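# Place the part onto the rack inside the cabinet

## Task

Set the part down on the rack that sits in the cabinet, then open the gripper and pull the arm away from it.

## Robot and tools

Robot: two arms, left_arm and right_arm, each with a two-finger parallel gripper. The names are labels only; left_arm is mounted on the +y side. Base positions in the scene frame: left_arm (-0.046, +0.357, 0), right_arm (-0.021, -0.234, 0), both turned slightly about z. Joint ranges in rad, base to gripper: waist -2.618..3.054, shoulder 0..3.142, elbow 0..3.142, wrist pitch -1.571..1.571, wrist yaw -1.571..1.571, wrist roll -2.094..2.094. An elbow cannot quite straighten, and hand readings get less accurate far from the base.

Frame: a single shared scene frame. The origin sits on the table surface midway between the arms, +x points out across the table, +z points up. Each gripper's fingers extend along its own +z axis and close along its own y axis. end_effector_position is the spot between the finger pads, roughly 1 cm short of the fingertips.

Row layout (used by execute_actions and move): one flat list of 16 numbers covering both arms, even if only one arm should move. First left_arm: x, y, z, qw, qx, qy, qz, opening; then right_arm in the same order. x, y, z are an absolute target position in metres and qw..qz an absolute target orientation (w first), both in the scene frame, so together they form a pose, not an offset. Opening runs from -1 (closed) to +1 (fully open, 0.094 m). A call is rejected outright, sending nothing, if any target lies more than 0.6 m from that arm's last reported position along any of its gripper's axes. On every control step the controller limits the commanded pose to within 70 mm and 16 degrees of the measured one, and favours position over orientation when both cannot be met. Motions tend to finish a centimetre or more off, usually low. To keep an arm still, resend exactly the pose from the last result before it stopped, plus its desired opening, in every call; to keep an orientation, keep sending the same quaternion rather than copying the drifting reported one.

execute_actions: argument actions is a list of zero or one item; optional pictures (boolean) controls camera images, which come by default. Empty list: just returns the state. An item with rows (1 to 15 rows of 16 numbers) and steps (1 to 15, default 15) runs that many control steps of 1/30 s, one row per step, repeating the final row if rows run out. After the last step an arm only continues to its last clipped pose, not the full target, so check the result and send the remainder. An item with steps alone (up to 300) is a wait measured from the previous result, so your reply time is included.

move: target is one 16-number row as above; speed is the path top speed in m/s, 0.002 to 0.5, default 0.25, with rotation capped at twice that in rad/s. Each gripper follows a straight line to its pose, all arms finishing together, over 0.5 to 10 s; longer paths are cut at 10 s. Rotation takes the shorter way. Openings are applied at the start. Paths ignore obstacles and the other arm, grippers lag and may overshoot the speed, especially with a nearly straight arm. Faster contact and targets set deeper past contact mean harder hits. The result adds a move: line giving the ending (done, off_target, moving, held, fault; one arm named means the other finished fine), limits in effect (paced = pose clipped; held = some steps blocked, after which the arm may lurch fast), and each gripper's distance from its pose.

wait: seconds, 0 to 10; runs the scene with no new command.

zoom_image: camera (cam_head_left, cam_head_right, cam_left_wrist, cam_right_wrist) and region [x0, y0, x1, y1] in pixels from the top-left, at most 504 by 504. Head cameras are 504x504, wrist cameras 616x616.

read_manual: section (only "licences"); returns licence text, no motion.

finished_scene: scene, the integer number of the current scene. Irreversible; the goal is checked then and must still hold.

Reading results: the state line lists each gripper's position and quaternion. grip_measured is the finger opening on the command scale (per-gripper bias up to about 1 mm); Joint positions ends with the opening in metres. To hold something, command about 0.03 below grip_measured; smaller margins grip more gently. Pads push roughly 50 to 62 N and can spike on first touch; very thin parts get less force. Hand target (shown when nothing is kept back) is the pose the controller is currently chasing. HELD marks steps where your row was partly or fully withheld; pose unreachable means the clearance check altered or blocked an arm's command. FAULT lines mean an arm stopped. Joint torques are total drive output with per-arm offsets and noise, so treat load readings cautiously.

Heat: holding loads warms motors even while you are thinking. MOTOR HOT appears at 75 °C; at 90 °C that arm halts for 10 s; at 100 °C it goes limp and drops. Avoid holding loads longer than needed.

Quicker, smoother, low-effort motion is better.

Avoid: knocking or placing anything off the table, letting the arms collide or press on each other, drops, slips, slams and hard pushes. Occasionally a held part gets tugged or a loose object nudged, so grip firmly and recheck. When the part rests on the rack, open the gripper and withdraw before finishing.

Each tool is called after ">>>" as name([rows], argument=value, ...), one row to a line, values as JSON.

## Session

>>> execute_actions(actions=[])

Scene clock: 0.00 s of 4480.00 s.
left_arm: end_effector_position=(+0.1669, +0.4054, +0.1627) grip_measured=+1.000 end_effector_quat_wxyz=(+0.562, +0.238, +0.759, +0.227) | right_arm: end_effector_position=(+0.3702, -0.3921, +0.3517) grip_measured=+1.000 end_effector_quat_wxyz=(+0.516, +0.186, +0.771, -0.323)
Joint positions: left_arm=[ 0.594  0.047  0.22  -0.494  0.567  0.864  0.094] | right_arm=[-0.236  1.336  1.275 -0.267  0.637 -0.123  0.094]
Joint velocities: left_arm=[-0.002  0.002  0.002 -0.081  0.007  0.022  0.   ] | right_arm=[-0.012  0.017  0.002 -0.095  0.081  0.022  0.   ]
Joint torques (N m, as the arm reports them, + toward a larger angle): no reading
Motor temperatures (°C, as the motors report them): left_arm=[29 35 33 39 30 28] | right_arm=[31 31 34 34 32 32]
Hand target (left_arm): +0.167, +0.404, +0.172; +0.569, +0.240, +0.751, +0.233
Hand target (right_arm): +0.368, -0.392, +0.355; +0.518, +0.188, +0.769, -0.323

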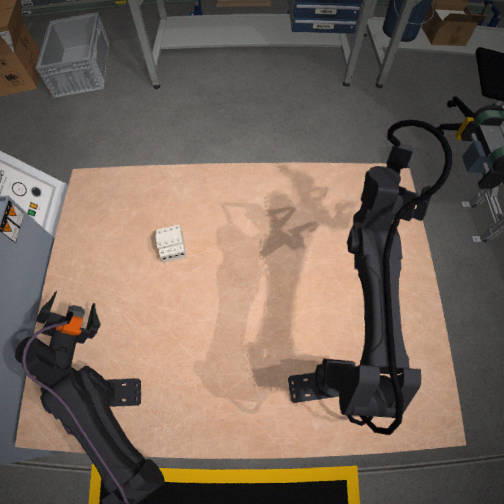

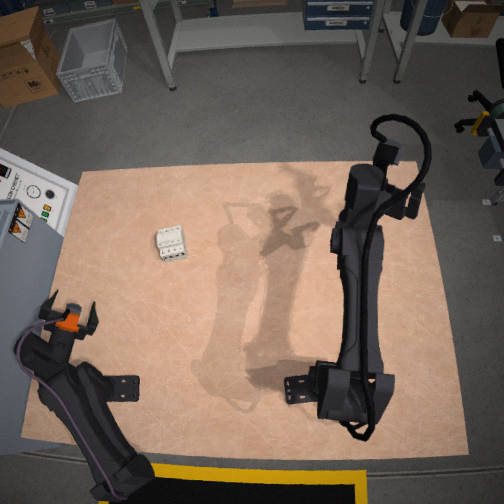

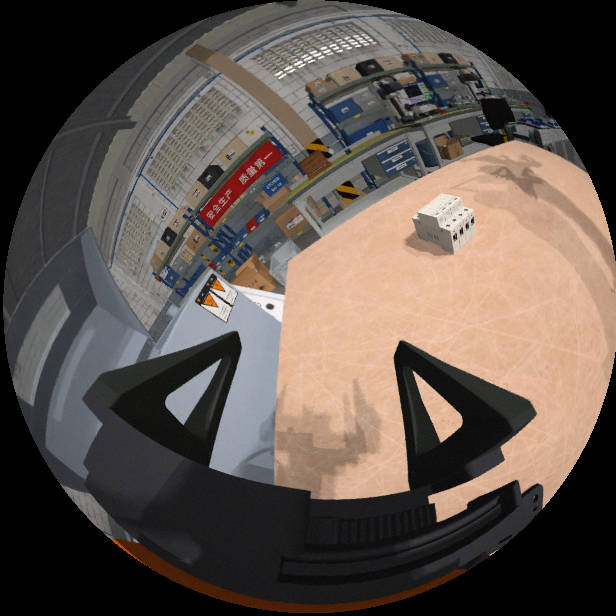

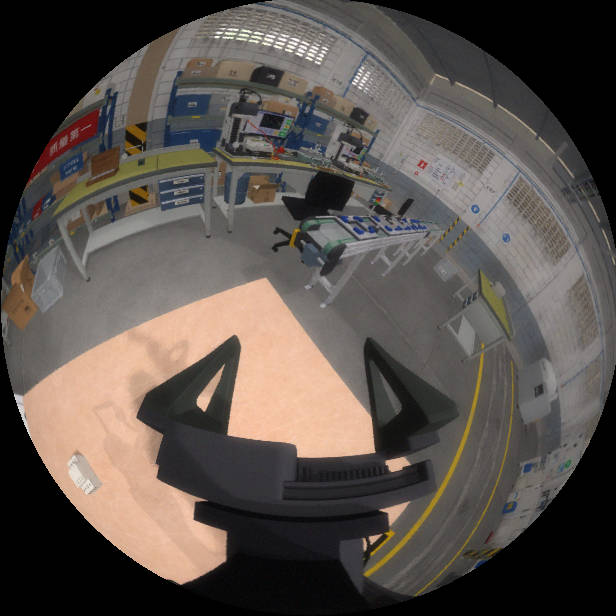

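>>> move(target=[0.36,0.21,0.16,0.383,-0.04,0.923,0.017,1,0.3702,-0.3921,0.3517,0.516,0.186,0.771,-0.323,1])

Scene clock: 4.27 s of 4480.00 s.
left_arm: end_effector_position=(+0.3613, +0.2173, +0.1429) grip_measured=+1.000 end_effector_quat_wxyz=(+0.369, -0.038, +0.928, +0.021) | right_arm: end_effector_position=(+0.3702, -0.3921, +0.3517) grip_measured=+1.000 end_effector_quat_wxyz=(+0.516, +0.186, +0.771, -0.323)
Joint positions: left_arm=[-0.569  1.623  1.164 -0.446 -0.393 -0.437  0.094] | right_arm=[-0.236  1.336  1.275 -0.267  0.637 -0.123  0.094]
Joint velocities: left_arm=[-0.002  0.002 -0.007 -0.066 -0.051 -0.007  0.   ] | right_arm=[-0.007 -0.012 -0.002 -0.007 -0.051 -0.037  0.   ]
Joint torques (N m, as the arm reports them, + toward a larger angle): left_arm=[-0.7  -6.4   8.35  1.04 -0.18 -0.04] | right_arm=[ 0.04 -5.08  8.64  1.61  0.11 -0.01]
Motor temperatures (°C, as the motors report them): left_arm=[29 36 34 40 30 28] | right_arm=[31 31 35 36 32 32]
Hand target (left_arm): +0.366, +0.211, +0.156; +0.381, -0.042, +0.924, +0.011
Hand target (right_arm): +0.370, -0.392, +0.352; +0.516, +0.186, +0.771, -0.323
Off the commanded pose (left_arm): 0.019 m, 2 deg.
Off the commanded pose (right_arm): 0.000 m, 0 deg.
move: off_target (left_arm)

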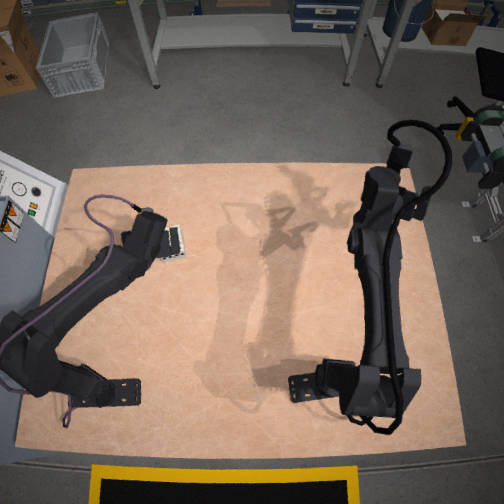

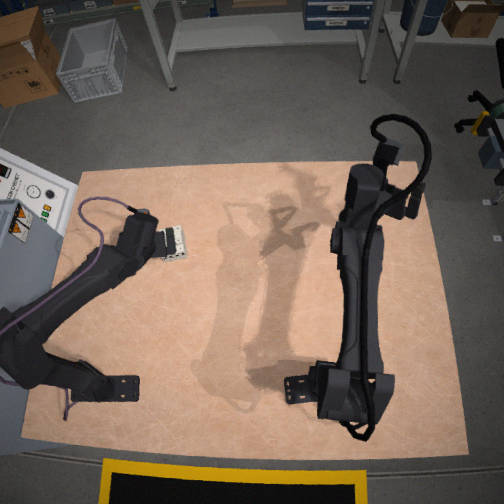

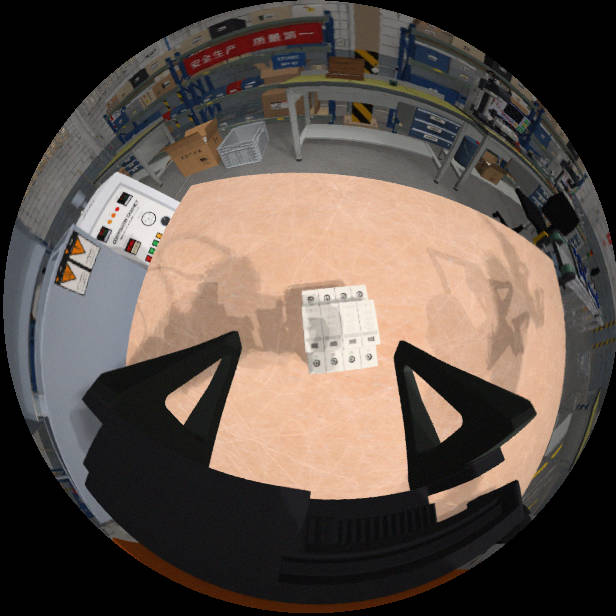

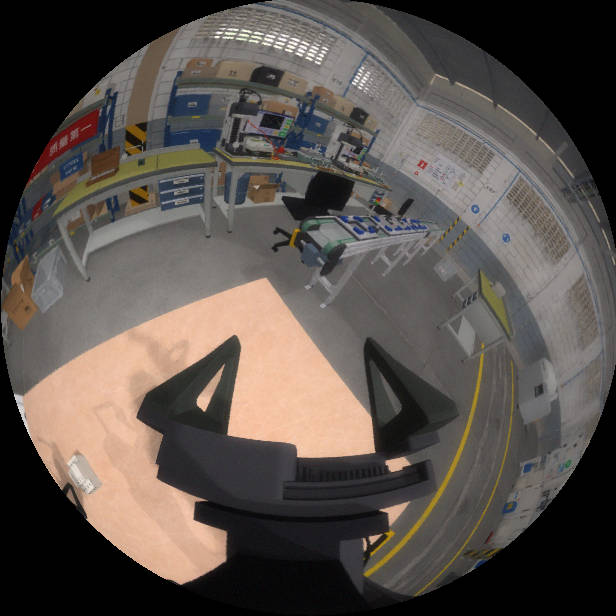

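>>> move(target=[0.39,0.18,0.115,0.381,-0.089,0.920,0.037,1,0.3702,-0.3921,0.3517,0.516,0.186,0.771,-0.323,1], speed=0.1)

Scene clock: 7.63 s of 4480.00 s.
left_arm: end_effector_position=(+0.3787, +0.1875, +0.0959) grip_measured=+1.000 end_effector_quat_wxyz=(+0.353, -0.077, +0.931, +0.048) | right_arm: end_effector_position=(+0.3702, -0.3921, +0.3517) grip_measured=+1.000 end_effector_quat_wxyz=(+0.516, +0.186, +0.771, -0.323)
Joint positions: left_arm=[-0.643  1.841  1.258 -0.425 -0.49  -0.588  0.094] | right_arm=[-0.236  1.336  1.275 -0.267  0.637 -0.123  0.094]
Joint velocities: left_arm=[-0.002 -0.012 -0.007 -0.007 -0.037 -0.007  0.   ] | right_arm=[-0.012  0.012  0.007  0.007 -0.022 -0.037  0.   ]
Joint torques (N m, as the arm reports them, + toward a larger angle): left_arm=[-0.53 -8.04  8.24  1.14 -0.43 -0.04] | right_arm=[ 0.09 -5.14  8.6   1.62  0.11 -0.02]
Motor temperatures (°C, as the motors report them): left_arm=[29 36 35 40 30 28] | right_arm=[31 31 35 36 32 32]
Hand target (left_arm): +0.389, +0.181, +0.114; +0.380, -0.089, +0.920, +0.037
Hand target (right_arm): +0.370, -0.392, +0.352; +0.516, +0.186, +0.771, -0.323
Off the commanded pose (left_arm): 0.023 m, 4 deg.
Off the commanded pose (right_arm): 0.000 m, 0 deg.
move: off_target (left_arm)

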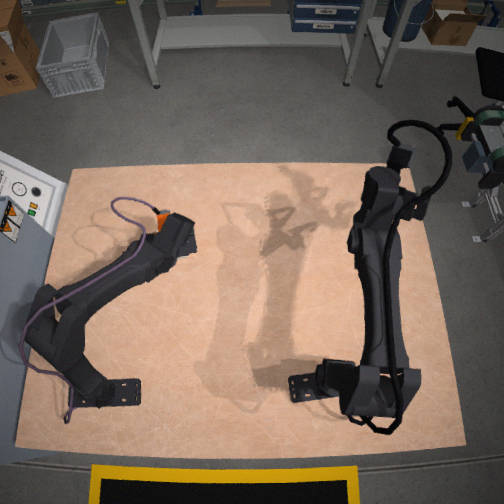

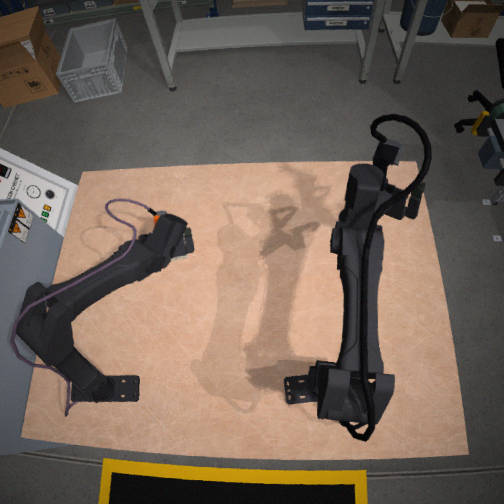

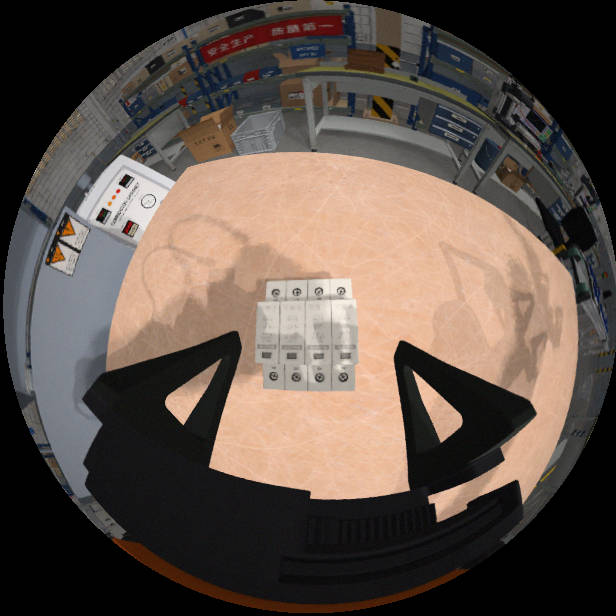

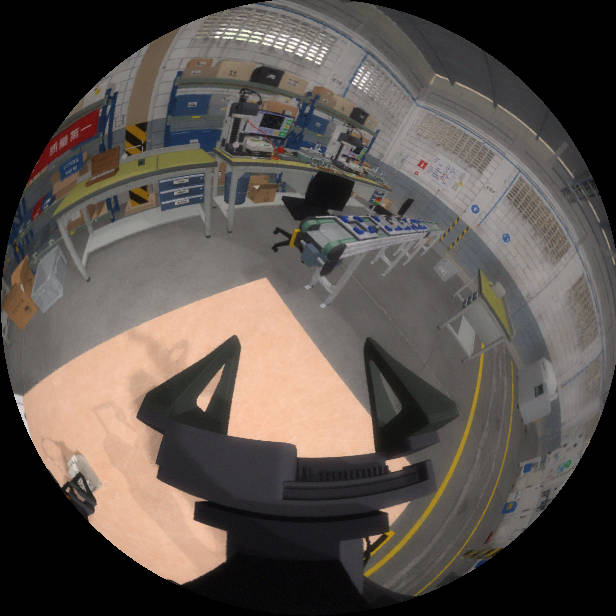

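>>> move(target=[0.404,0.191,0.112,0.40,-0.089,0.912,0.039,1,0.3702,-0.3921,0.3517,0.516,0.186,0.771,-0.323,1], speed=0.05)

>>> move(target=[0.408,0.191,0.056,0.40,-0.089,0.912,0.039,1,0.3702,-0.3921,0.3517,0.516,0.186,0.771,-0.323,1], speed=0.04)

Scene clock: 10.90 s of 4480.00 s.
left_arm: end_effector_position=(+0.3961, +0.1870, +0.1080) grip_measured=+1.000 end_effector_quat_wxyz=(+0.387, -0.083, +0.918, +0.034) | right_arm: end_effector_position=(+0.3702, -0.3921, +0.3517) grip_measured=+1.000 end_effector_quat_wxyz=(+0.516, +0.186, +0.771, -0.323)
Joint positions: left_arm=[-0.626  1.841  1.258 -0.335 -0.496 -0.559  0.094] | right_arm=[-0.236  1.336  1.275 -0.267  0.637 -0.123  0.094]
Joint velocities: left_arm=[-0.017 -0.002 -0.007 -0.066  0.037 -0.051  0.   ] | right_arm=[-0.007 -0.007 -0.027 -0.037 -0.022 -0.037  0.   ]
Joint torques (N m, as the arm reports them, + toward a larger angle): left_arm=[ 0.71 -7.42  6.35  1.28 -0.41  0.09] | right_arm=[ 0.09 -5.08  8.6   1.62  0.12  0.  ]
Motor temperatures (°C, as the motors report them): left_arm=[29 37 35 40 30 28] | right_arm=[31 32 35 37 32 32]
Hand target (left_arm): +0.404, +0.192, +0.112; +0.400, -0.089, +0.911, +0.039
Hand target (right_arm): +0.370, -0.392, +0.352; +0.516, +0.186, +0.771, -0.323
Off the commanded pose (left_arm): 0.010 m, 2 deg.
Off the commanded pose (right_arm): 0.000 m, 0 deg.
move: done

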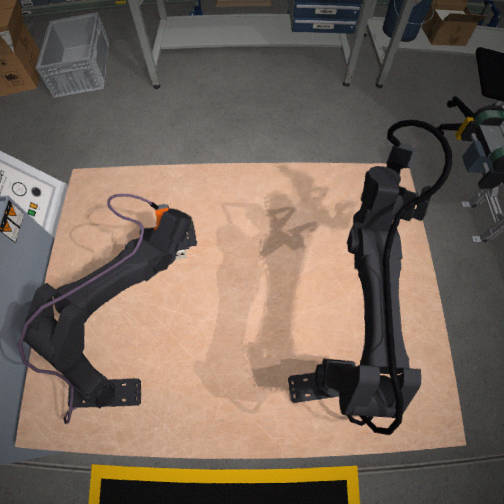

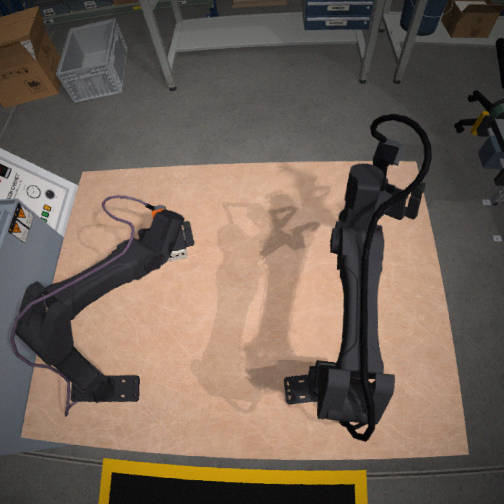

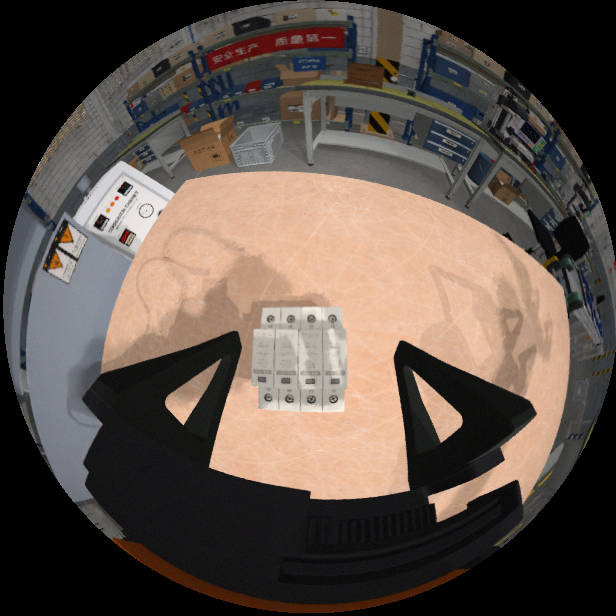

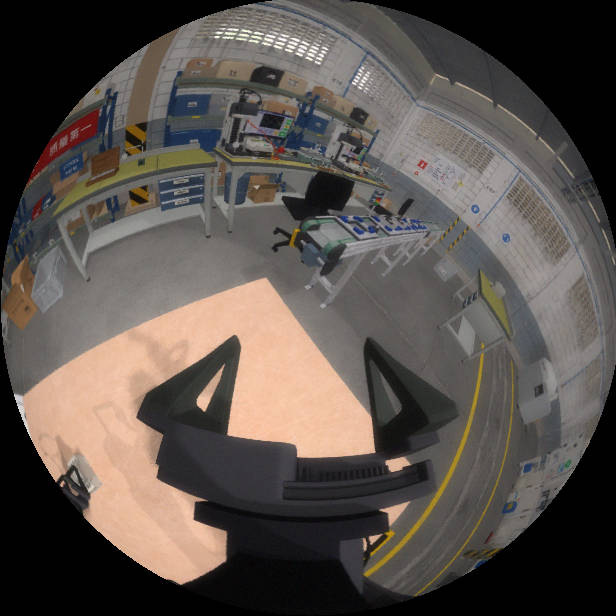

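Scene clock: 12.57 s of 4480.00 s.
left_arm: end_effector_position=(+0.4097, +0.1922, +0.0784) grip_measured=+1.000 end_effector_quat_wxyz=(+0.422, -0.095, +0.900, +0.053) | right_arm: end_effector_position=(+0.3702, -0.3921, +0.3517) grip_measured=+1.000 end_effector_quat_wxyz=(+0.516, +0.186, +0.771, -0.323)
Joint positions: left_arm=[-0.626  1.92   1.178 -0.119 -0.572 -0.543  0.094] | right_arm=[-0.236  1.336  1.275 -0.267  0.637 -0.123  0.094]
Joint velocities: left_arm=[-0.027  0.002 -0.007 -0.066  0.022 -0.037  0.   ] | right_arm=[-0.012  0.007  0.012 -0.066 -0.095  0.051  0.   ]
Joint torques (N m, as the arm reports them, + toward a larger angle): left_arm=[ 1.   -6.09  4.46  1.25  0.28 -0.01] | right_arm=[ 0.11 -5.05  8.58  1.62  0.11  0.01]
Motor temperatures (°C, as the motors report them): left_arm=[29 37 35 41 30 28] | right_arm=[31 32 35 37 32 32]
Hand target (left_arm): +0.407, +0.191, +0.056; +0.399, -0.090, +0.911, +0.040
Hand target (right_arm): +0.370, -0.392, +0.352; +0.516, +0.186, +0.771, -0.323
Off the commanded pose (left_arm): 0.023 m, 3 deg.
Off the commanded pose (right_arm): 0.000 m, 0 deg.
move: off_target (left_arm)

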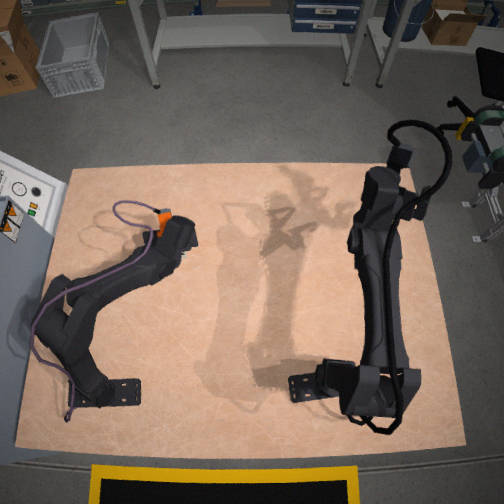

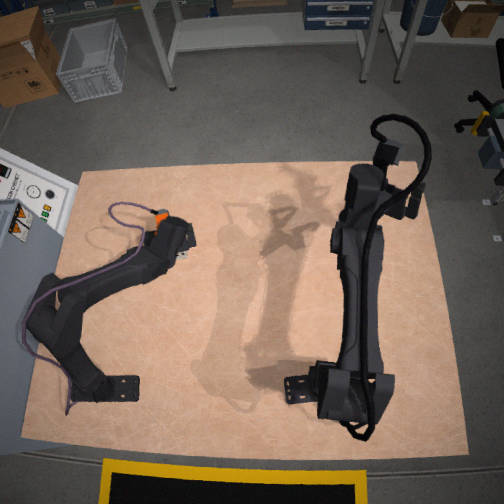

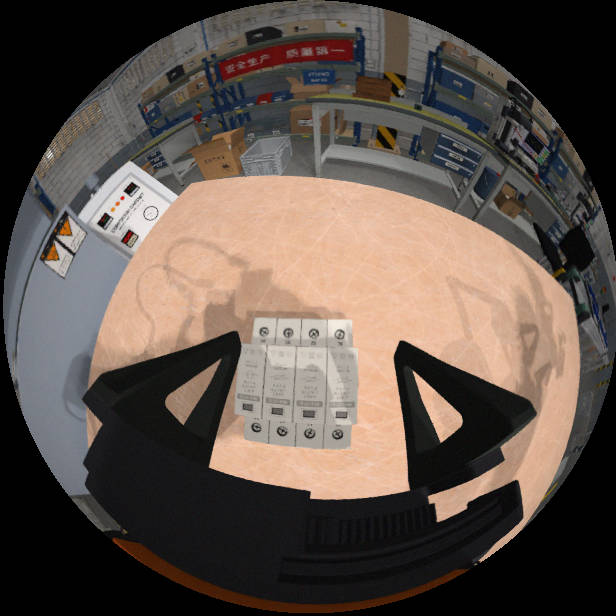

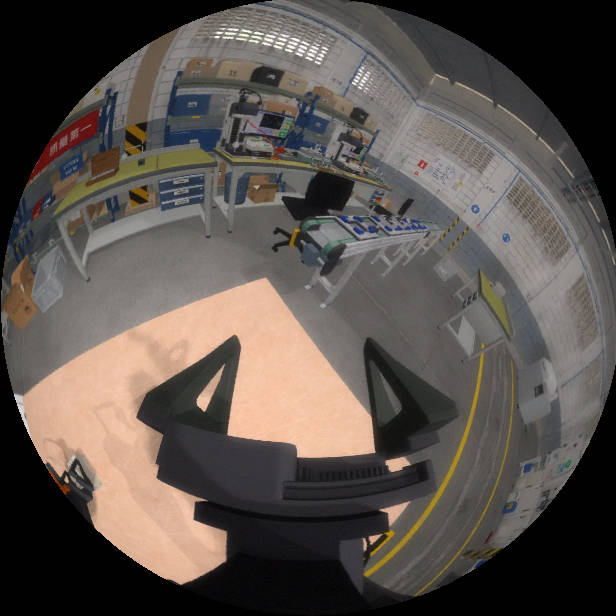

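>>> move(target=[0.395,0.20,0.115,0.39,-0.089,0.915,0.039,1,0.3702,-0.3921,0.3517,0.516,0.186,0.771,-0.323,1], speed=0.05)

>>> move(target=[0.395,0.215,0.11,0.39,-0.089,0.915,0.039,1,0.3702,-0.3921,0.3517,0.516,0.186,0.771,-0.323,1], speed=0.05)

Scene clock: 15.27 s of 4480.00 s.
left_arm: end_effector_position=(+0.3867, +0.1988, +0.0922) grip_measured=+1.000 end_effector_quat_wxyz=(+0.371, -0.076, +0.924, +0.050) | right_arm: end_effector_position=(+0.3702, -0.3921, +0.3517) grip_measured=+1.000 end_effector_quat_wxyz=(+0.516, +0.186, +0.771, -0.323)
Joint positions: left_arm=[-0.614  1.835  1.207 -0.331 -0.495 -0.542  0.094] | right_arm=[-0.236  1.336  1.275 -0.267  0.637 -0.123  0.094]
Joint velocities: left_arm=[-0.022 -0.007  0.007 -0.022 -0.051 -0.007  0.   ] | right_arm=[ 0.012 -0.002 -0.002 -0.11   0.022 -0.022  0.   ]
Joint torques (N m, as the arm reports them, + toward a larger angle): left_arm=[ 0.71 -9.79  7.81  0.95 -0.26 -0.02] | right_arm=[ 0.07 -5.1   8.6   1.62  0.11 -0.01]
Motor temperatures (°C, as the motors report them): left_arm=[29 38 35 41 30 28] | right_arm=[31 32 36 37 32 32]
Hand target (left_arm): +0.394, +0.200, +0.115; +0.390, -0.089, +0.916, +0.039
Hand target (right_arm): +0.370, -0.392, +0.352; +0.516, +0.186, +0.771, -0.323
Off the commanded pose (left_arm): 0.024 m, 3 deg.
Off the commanded pose (right_arm): 0.000 m, 0 deg.
move: off_target (left_arm)

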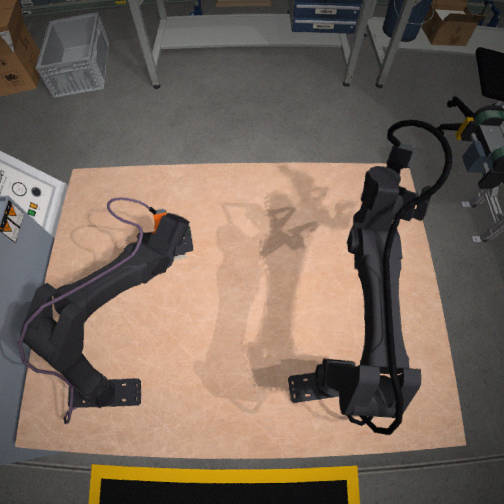

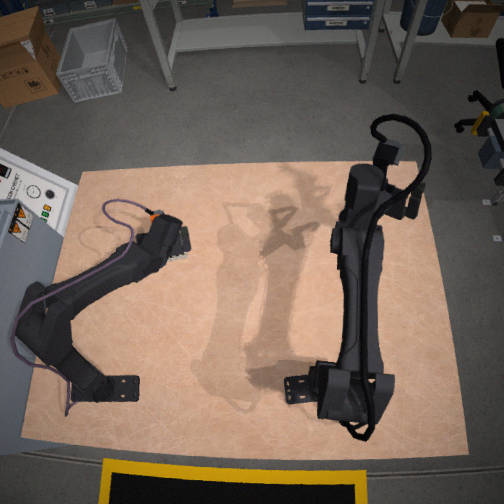

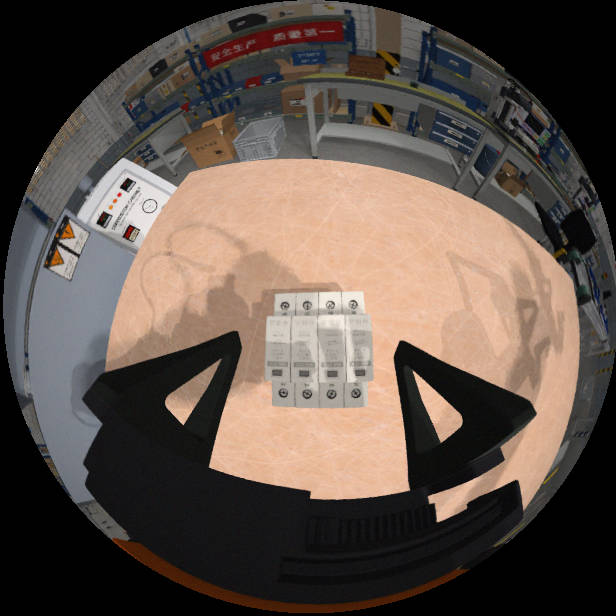

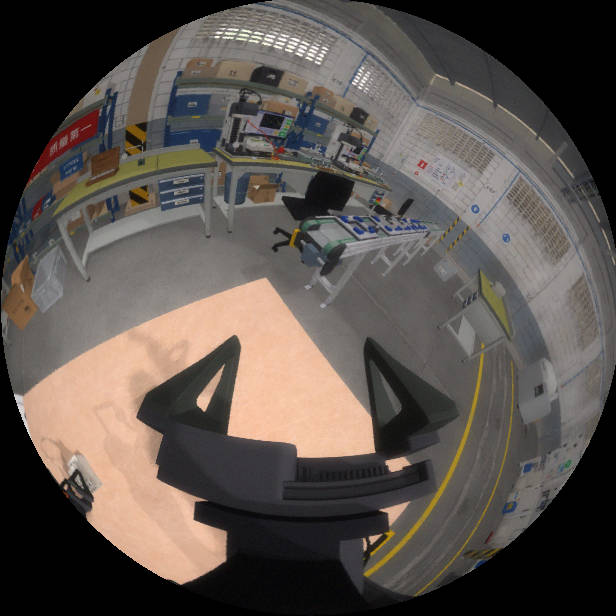

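Scene clock: 16.23 s of 4480.00 s.
left_arm: end_effector_position=(+0.3896, +0.2132, +0.0937) grip_measured=+1.000 end_effector_quat_wxyz=(+0.370, -0.083, +0.924, +0.048) | right_arm: end_effector_position=(+0.3702, -0.3921, +0.3517) grip_measured=+1.000 end_effector_quat_wxyz=(+0.516, +0.186, +0.771, -0.323)
Joint positions: left_arm=[-0.576  1.816  1.188 -0.319 -0.474 -0.524  0.094] | right_arm=[-0.236  1.336  1.275 -0.267  0.637 -0.123  0.094]
Joint velocities: left_arm=[-0.012  0.007 -0.002 -0.051 -0.022  0.007  0.   ] | right_arm=[-0.007 -0.002  0.022  0.007 -0.066 -0.007  0.   ]
Joint torques (N m, as the arm reports them, + toward a larger angle): left_arm=[ 0.59 -9.78  5.7   1.25 -0.27  0.09] | right_arm=[ 0.13 -5.06  8.67  1.61  0.12  0.  ]
Motor temperatures (°C, as the motors report them): left_arm=[29 38 35 41 30 28] | right_arm=[31 32 36 38 32 32]
Hand target (left_arm): +0.395, +0.215, +0.110; +0.390, -0.089, +0.915, +0.040
Hand target (right_arm): +0.370, -0.392, +0.352; +0.516, +0.186, +0.771, -0.323
Off the commanded pose (left_arm): 0.017 m, 3 deg.
Off the commanded pose (right_arm): 0.000 m, 0 deg.
move: off_target (left_arm)

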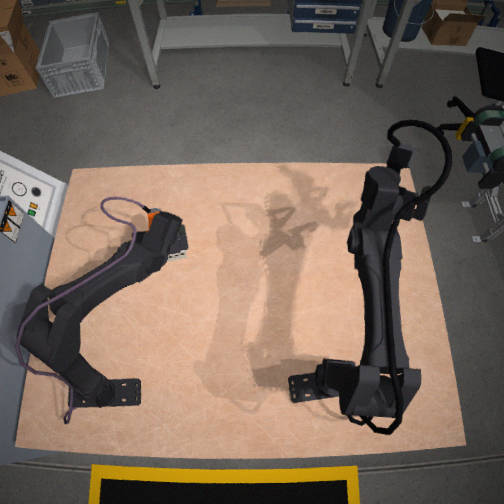

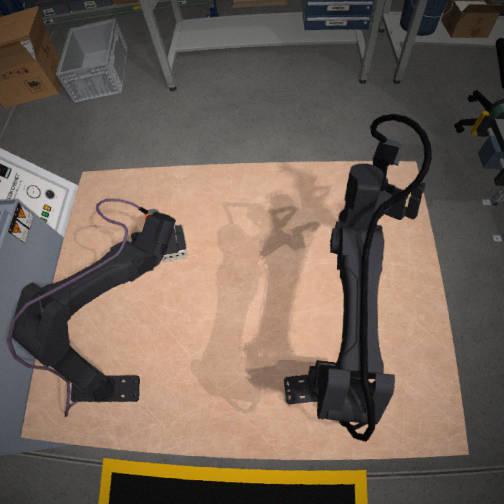

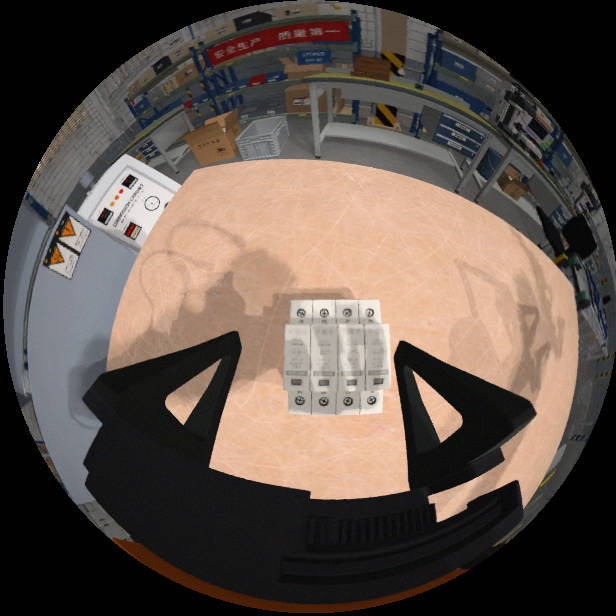

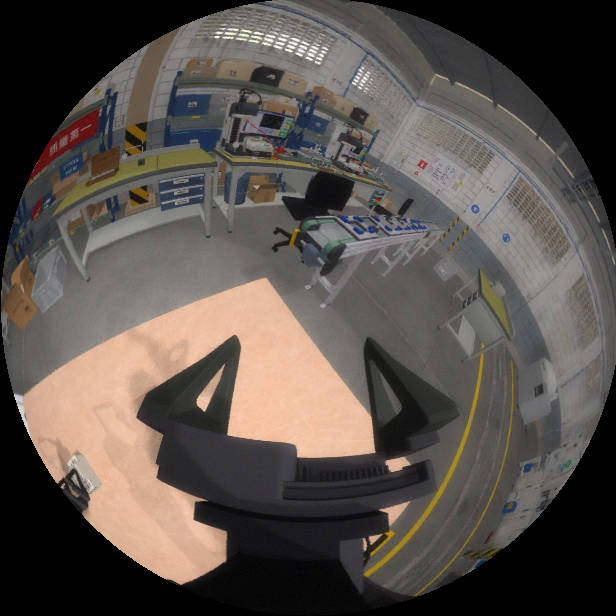

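>>> move(target=[0.392,0.197,0.11,0.39,-0.089,0.915,0.039,1,0.3702,-0.3921,0.3517,0.516,0.186,0.771,-0.323,1], speed=0.04)

>>> move(target=[0.392,0.197,0.085,0.39,-0.089,0.915,0.039,1,0.3702,-0.3921,0.3517,0.516,0.186,0.771,-0.323,1], speed=0.03)

Scene clock: 19.30 s of 4480.00 s.
left_arm: end_effector_position=(+0.3854, +0.2019, +0.0943) grip_measured=+1.000 end_effector_quat_wxyz=(+0.373, -0.081, +0.923, +0.043) | right_arm: end_effector_position=(+0.3702, -0.3921, +0.3517) grip_measured=+1.000 end_effector_quat_wxyz=(+0.516, +0.186, +0.771, -0.323)
Joint positions: left_arm=[-0.606  1.816  1.188 -0.319 -0.483 -0.545  0.094] | right_arm=[-0.236  1.336  1.275 -0.267  0.637 -0.123  0.094]
Joint velocities: left_arm=[-0.012  0.007  0.007 -0.066 -0.022  0.007  0.   ] | right_arm=[-0.002 -0.007 -0.002 -0.007 -0.051 -0.022  0.   ]
Joint torques (N m, as the arm reports them, + toward a larger angle): left_arm=[-0.65 -8.05  8.09  0.98 -0.4  -0.06] | right_arm=[ 0.11 -5.08  8.58  1.62  0.11  0.01]
Motor temperatures (°C, as the motors report them): left_arm=[29 39 35 41 30 28] | right_arm=[31 32 36 38 32 32]
Hand target (left_arm): +0.392, +0.197, +0.110; +0.390, -0.089, +0.916, +0.039
Hand target (right_arm): +0.370, -0.392, +0.352; +0.516, +0.186, +0.771, -0.323
Off the commanded pose (left_arm): 0.018 m, 2 deg.
Off the commanded pose (right_arm): 0.000 m, 0 deg.
move: off_target (left_arm)

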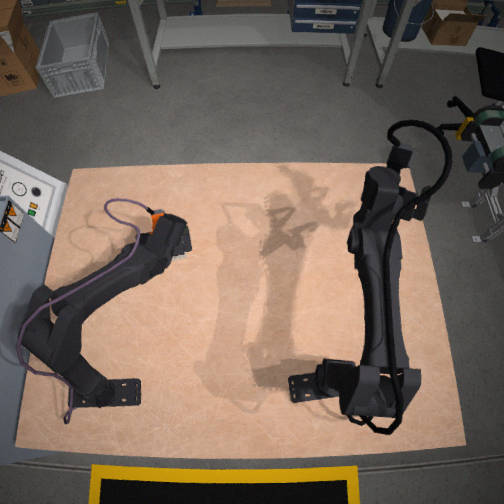

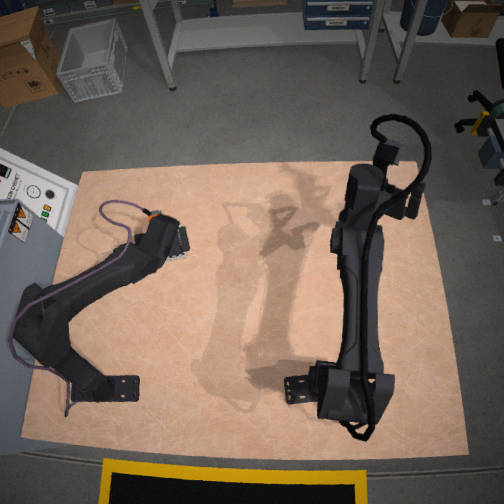

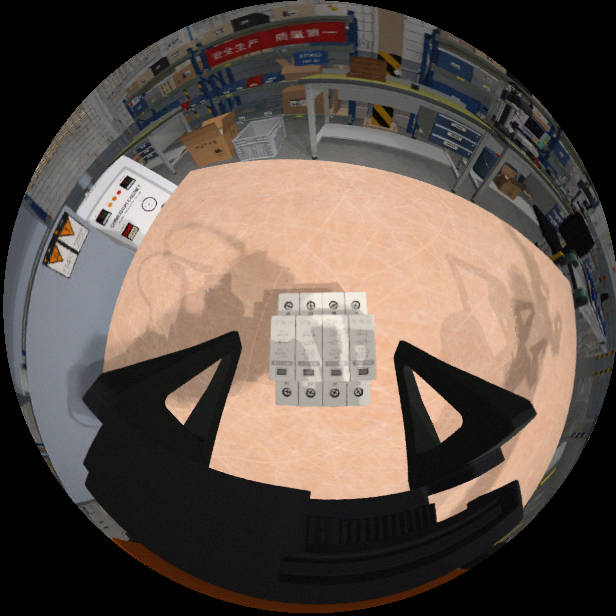

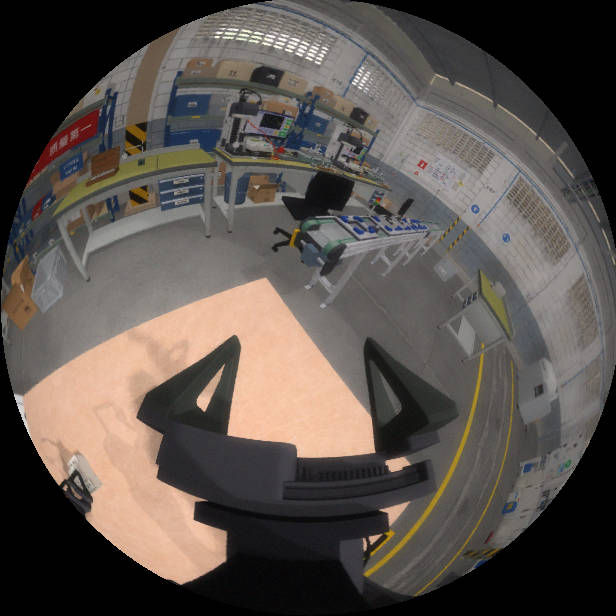

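Scene clock: 20.37 s of 4480.00 s.
left_arm: end_effector_position=(+0.3898, +0.1996, +0.0813) grip_measured=+1.000 end_effector_quat_wxyz=(+0.377, -0.083, +0.922, +0.040) | right_arm: end_effector_position=(+0.3702, -0.3921, +0.3517) grip_measured=+1.000 end_effector_quat_wxyz=(+0.516, +0.186, +0.771, -0.323)
Joint positions: left_arm=[-0.606  1.849  1.168 -0.255 -0.485 -0.547  0.094] | right_arm=[-0.236  1.336  1.275 -0.267  0.637 -0.123  0.094]
Joint velocities: left_arm=[ 0.002 -0.017 -0.007  0.11   0.007  0.007  0.   ] | right_arm=[ 0.012  0.007 -0.017  0.007  0.081 -0.007  0.   ]
Joint torques (N m, as the arm reports them, + toward a larger angle): left_arm=[-0.65 -7.84  5.48  1.28 -0.42 -0.06] | right_arm=[ 0.11 -5.11  8.64  1.63  0.11  0.  ]
Motor temperatures (°C, as the motors report them): left_arm=[29 39 35 41 30 28] | right_arm=[31 32 36 38 32 32]
Hand target (left_arm): +0.392, +0.197, +0.085; +0.390, -0.089, +0.916, +0.039
Hand target (right_arm): +0.370, -0.392, +0.352; +0.516, +0.186, +0.771, -0.323
Off the commanded pose (left_arm): 0.005 m, 2 deg.
Off the commanded pose (right_arm): 0.000 m, 0 deg.
move: done

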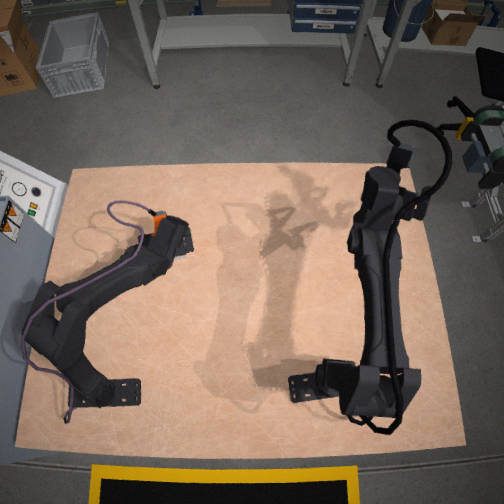

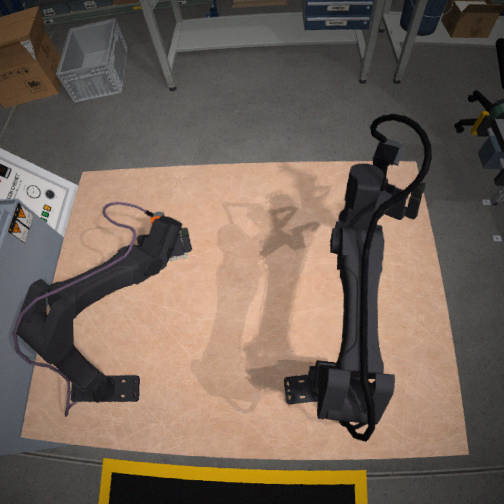

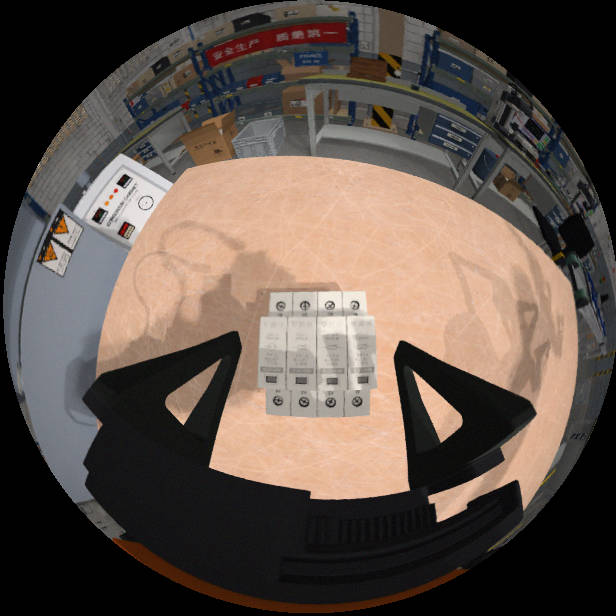

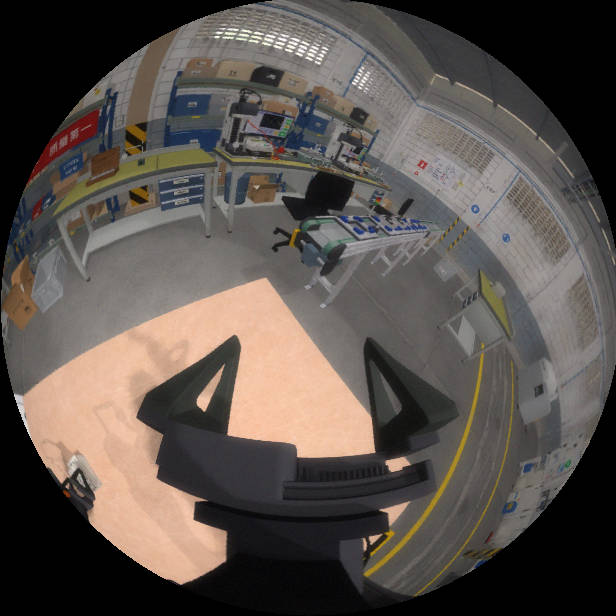

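>>> move(target=[0.39,0.199,0.043,0.39,-0.089,0.915,0.039,1,0.3702,-0.3921,0.3517,0.516,0.186,0.771,-0.323,1], speed=0.03)

Scene clock: 22.73 s of 4480.00 s.
left_arm: end_effector_position=(+0.3869, +0.2011, +0.0379) grip_measured=+1.000 end_effector_quat_wxyz=(+0.375, -0.082, +0.922, +0.041) | right_arm: end_effector_position=(+0.3702, -0.3921, +0.3517) grip_measured=+1.000 end_effector_quat_wxyz=(+0.516, +0.186, +0.771, -0.323)
Joint positions: left_arm=[-0.606  1.924  1.075 -0.092 -0.484 -0.547  0.094] | right_arm=[-0.236  1.336  1.275 -0.267  0.637 -0.123  0.094]
Joint velocities: left_arm=[-0.007 -0.002 -0.012  0.022 -0.037 -0.022  0.   ] | right_arm=[ 0.007  0.012  0.002 -0.007  0.051 -0.022  0.   ]
Joint torques (N m, as the arm reports them, + toward a larger angle): left_arm=[-0.52 -8.07  5.01  1.25 -0.4  -0.05] | right_arm=[ 0.08 -5.09  8.58  1.62  0.12  0.  ]
Motor temperatures (°C, as the motors report them): left_arm=[29 39 35 41 30 28] | right_arm=[31 32 36 38 32 32]
Hand target (left_arm): +0.390, +0.199, +0.043; +0.390, -0.089, +0.916, +0.039
Hand target (right_arm): +0.370, -0.392, +0.352; +0.516, +0.186, +0.771, -0.323
Off the commanded pose (left_arm): 0.006 m, 2 deg.
Off the commanded pose (right_arm): 0.000 m, 0 deg.
move: done

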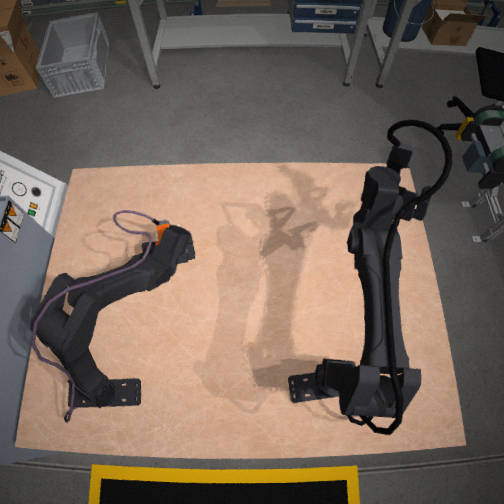

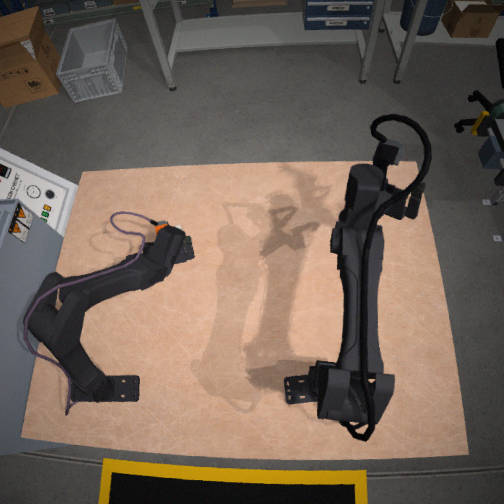

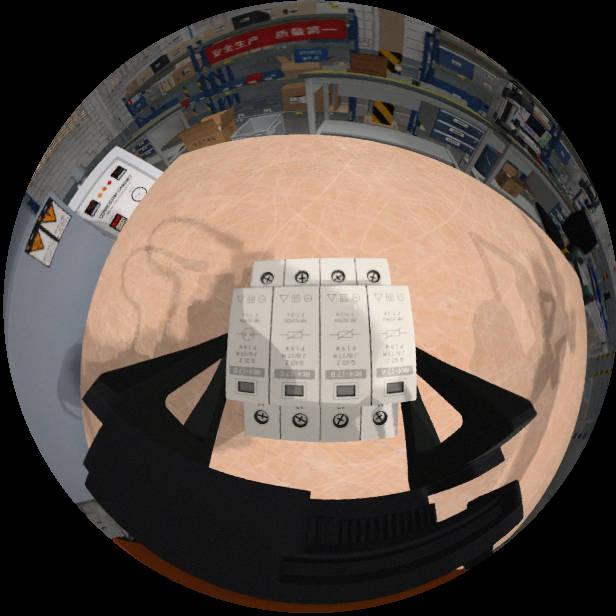

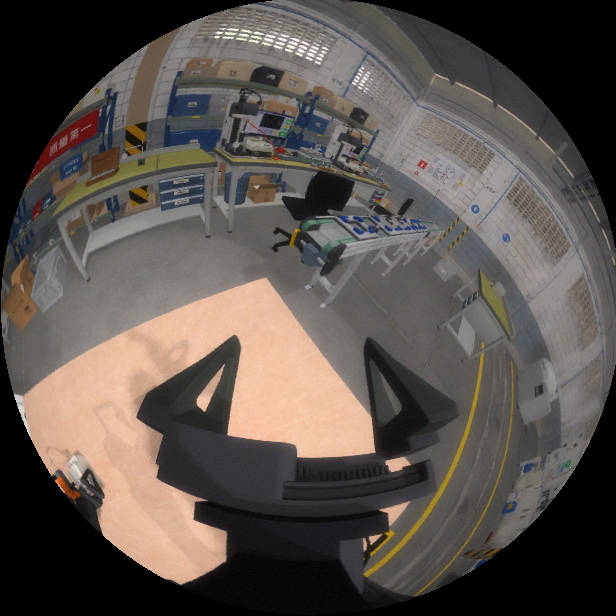

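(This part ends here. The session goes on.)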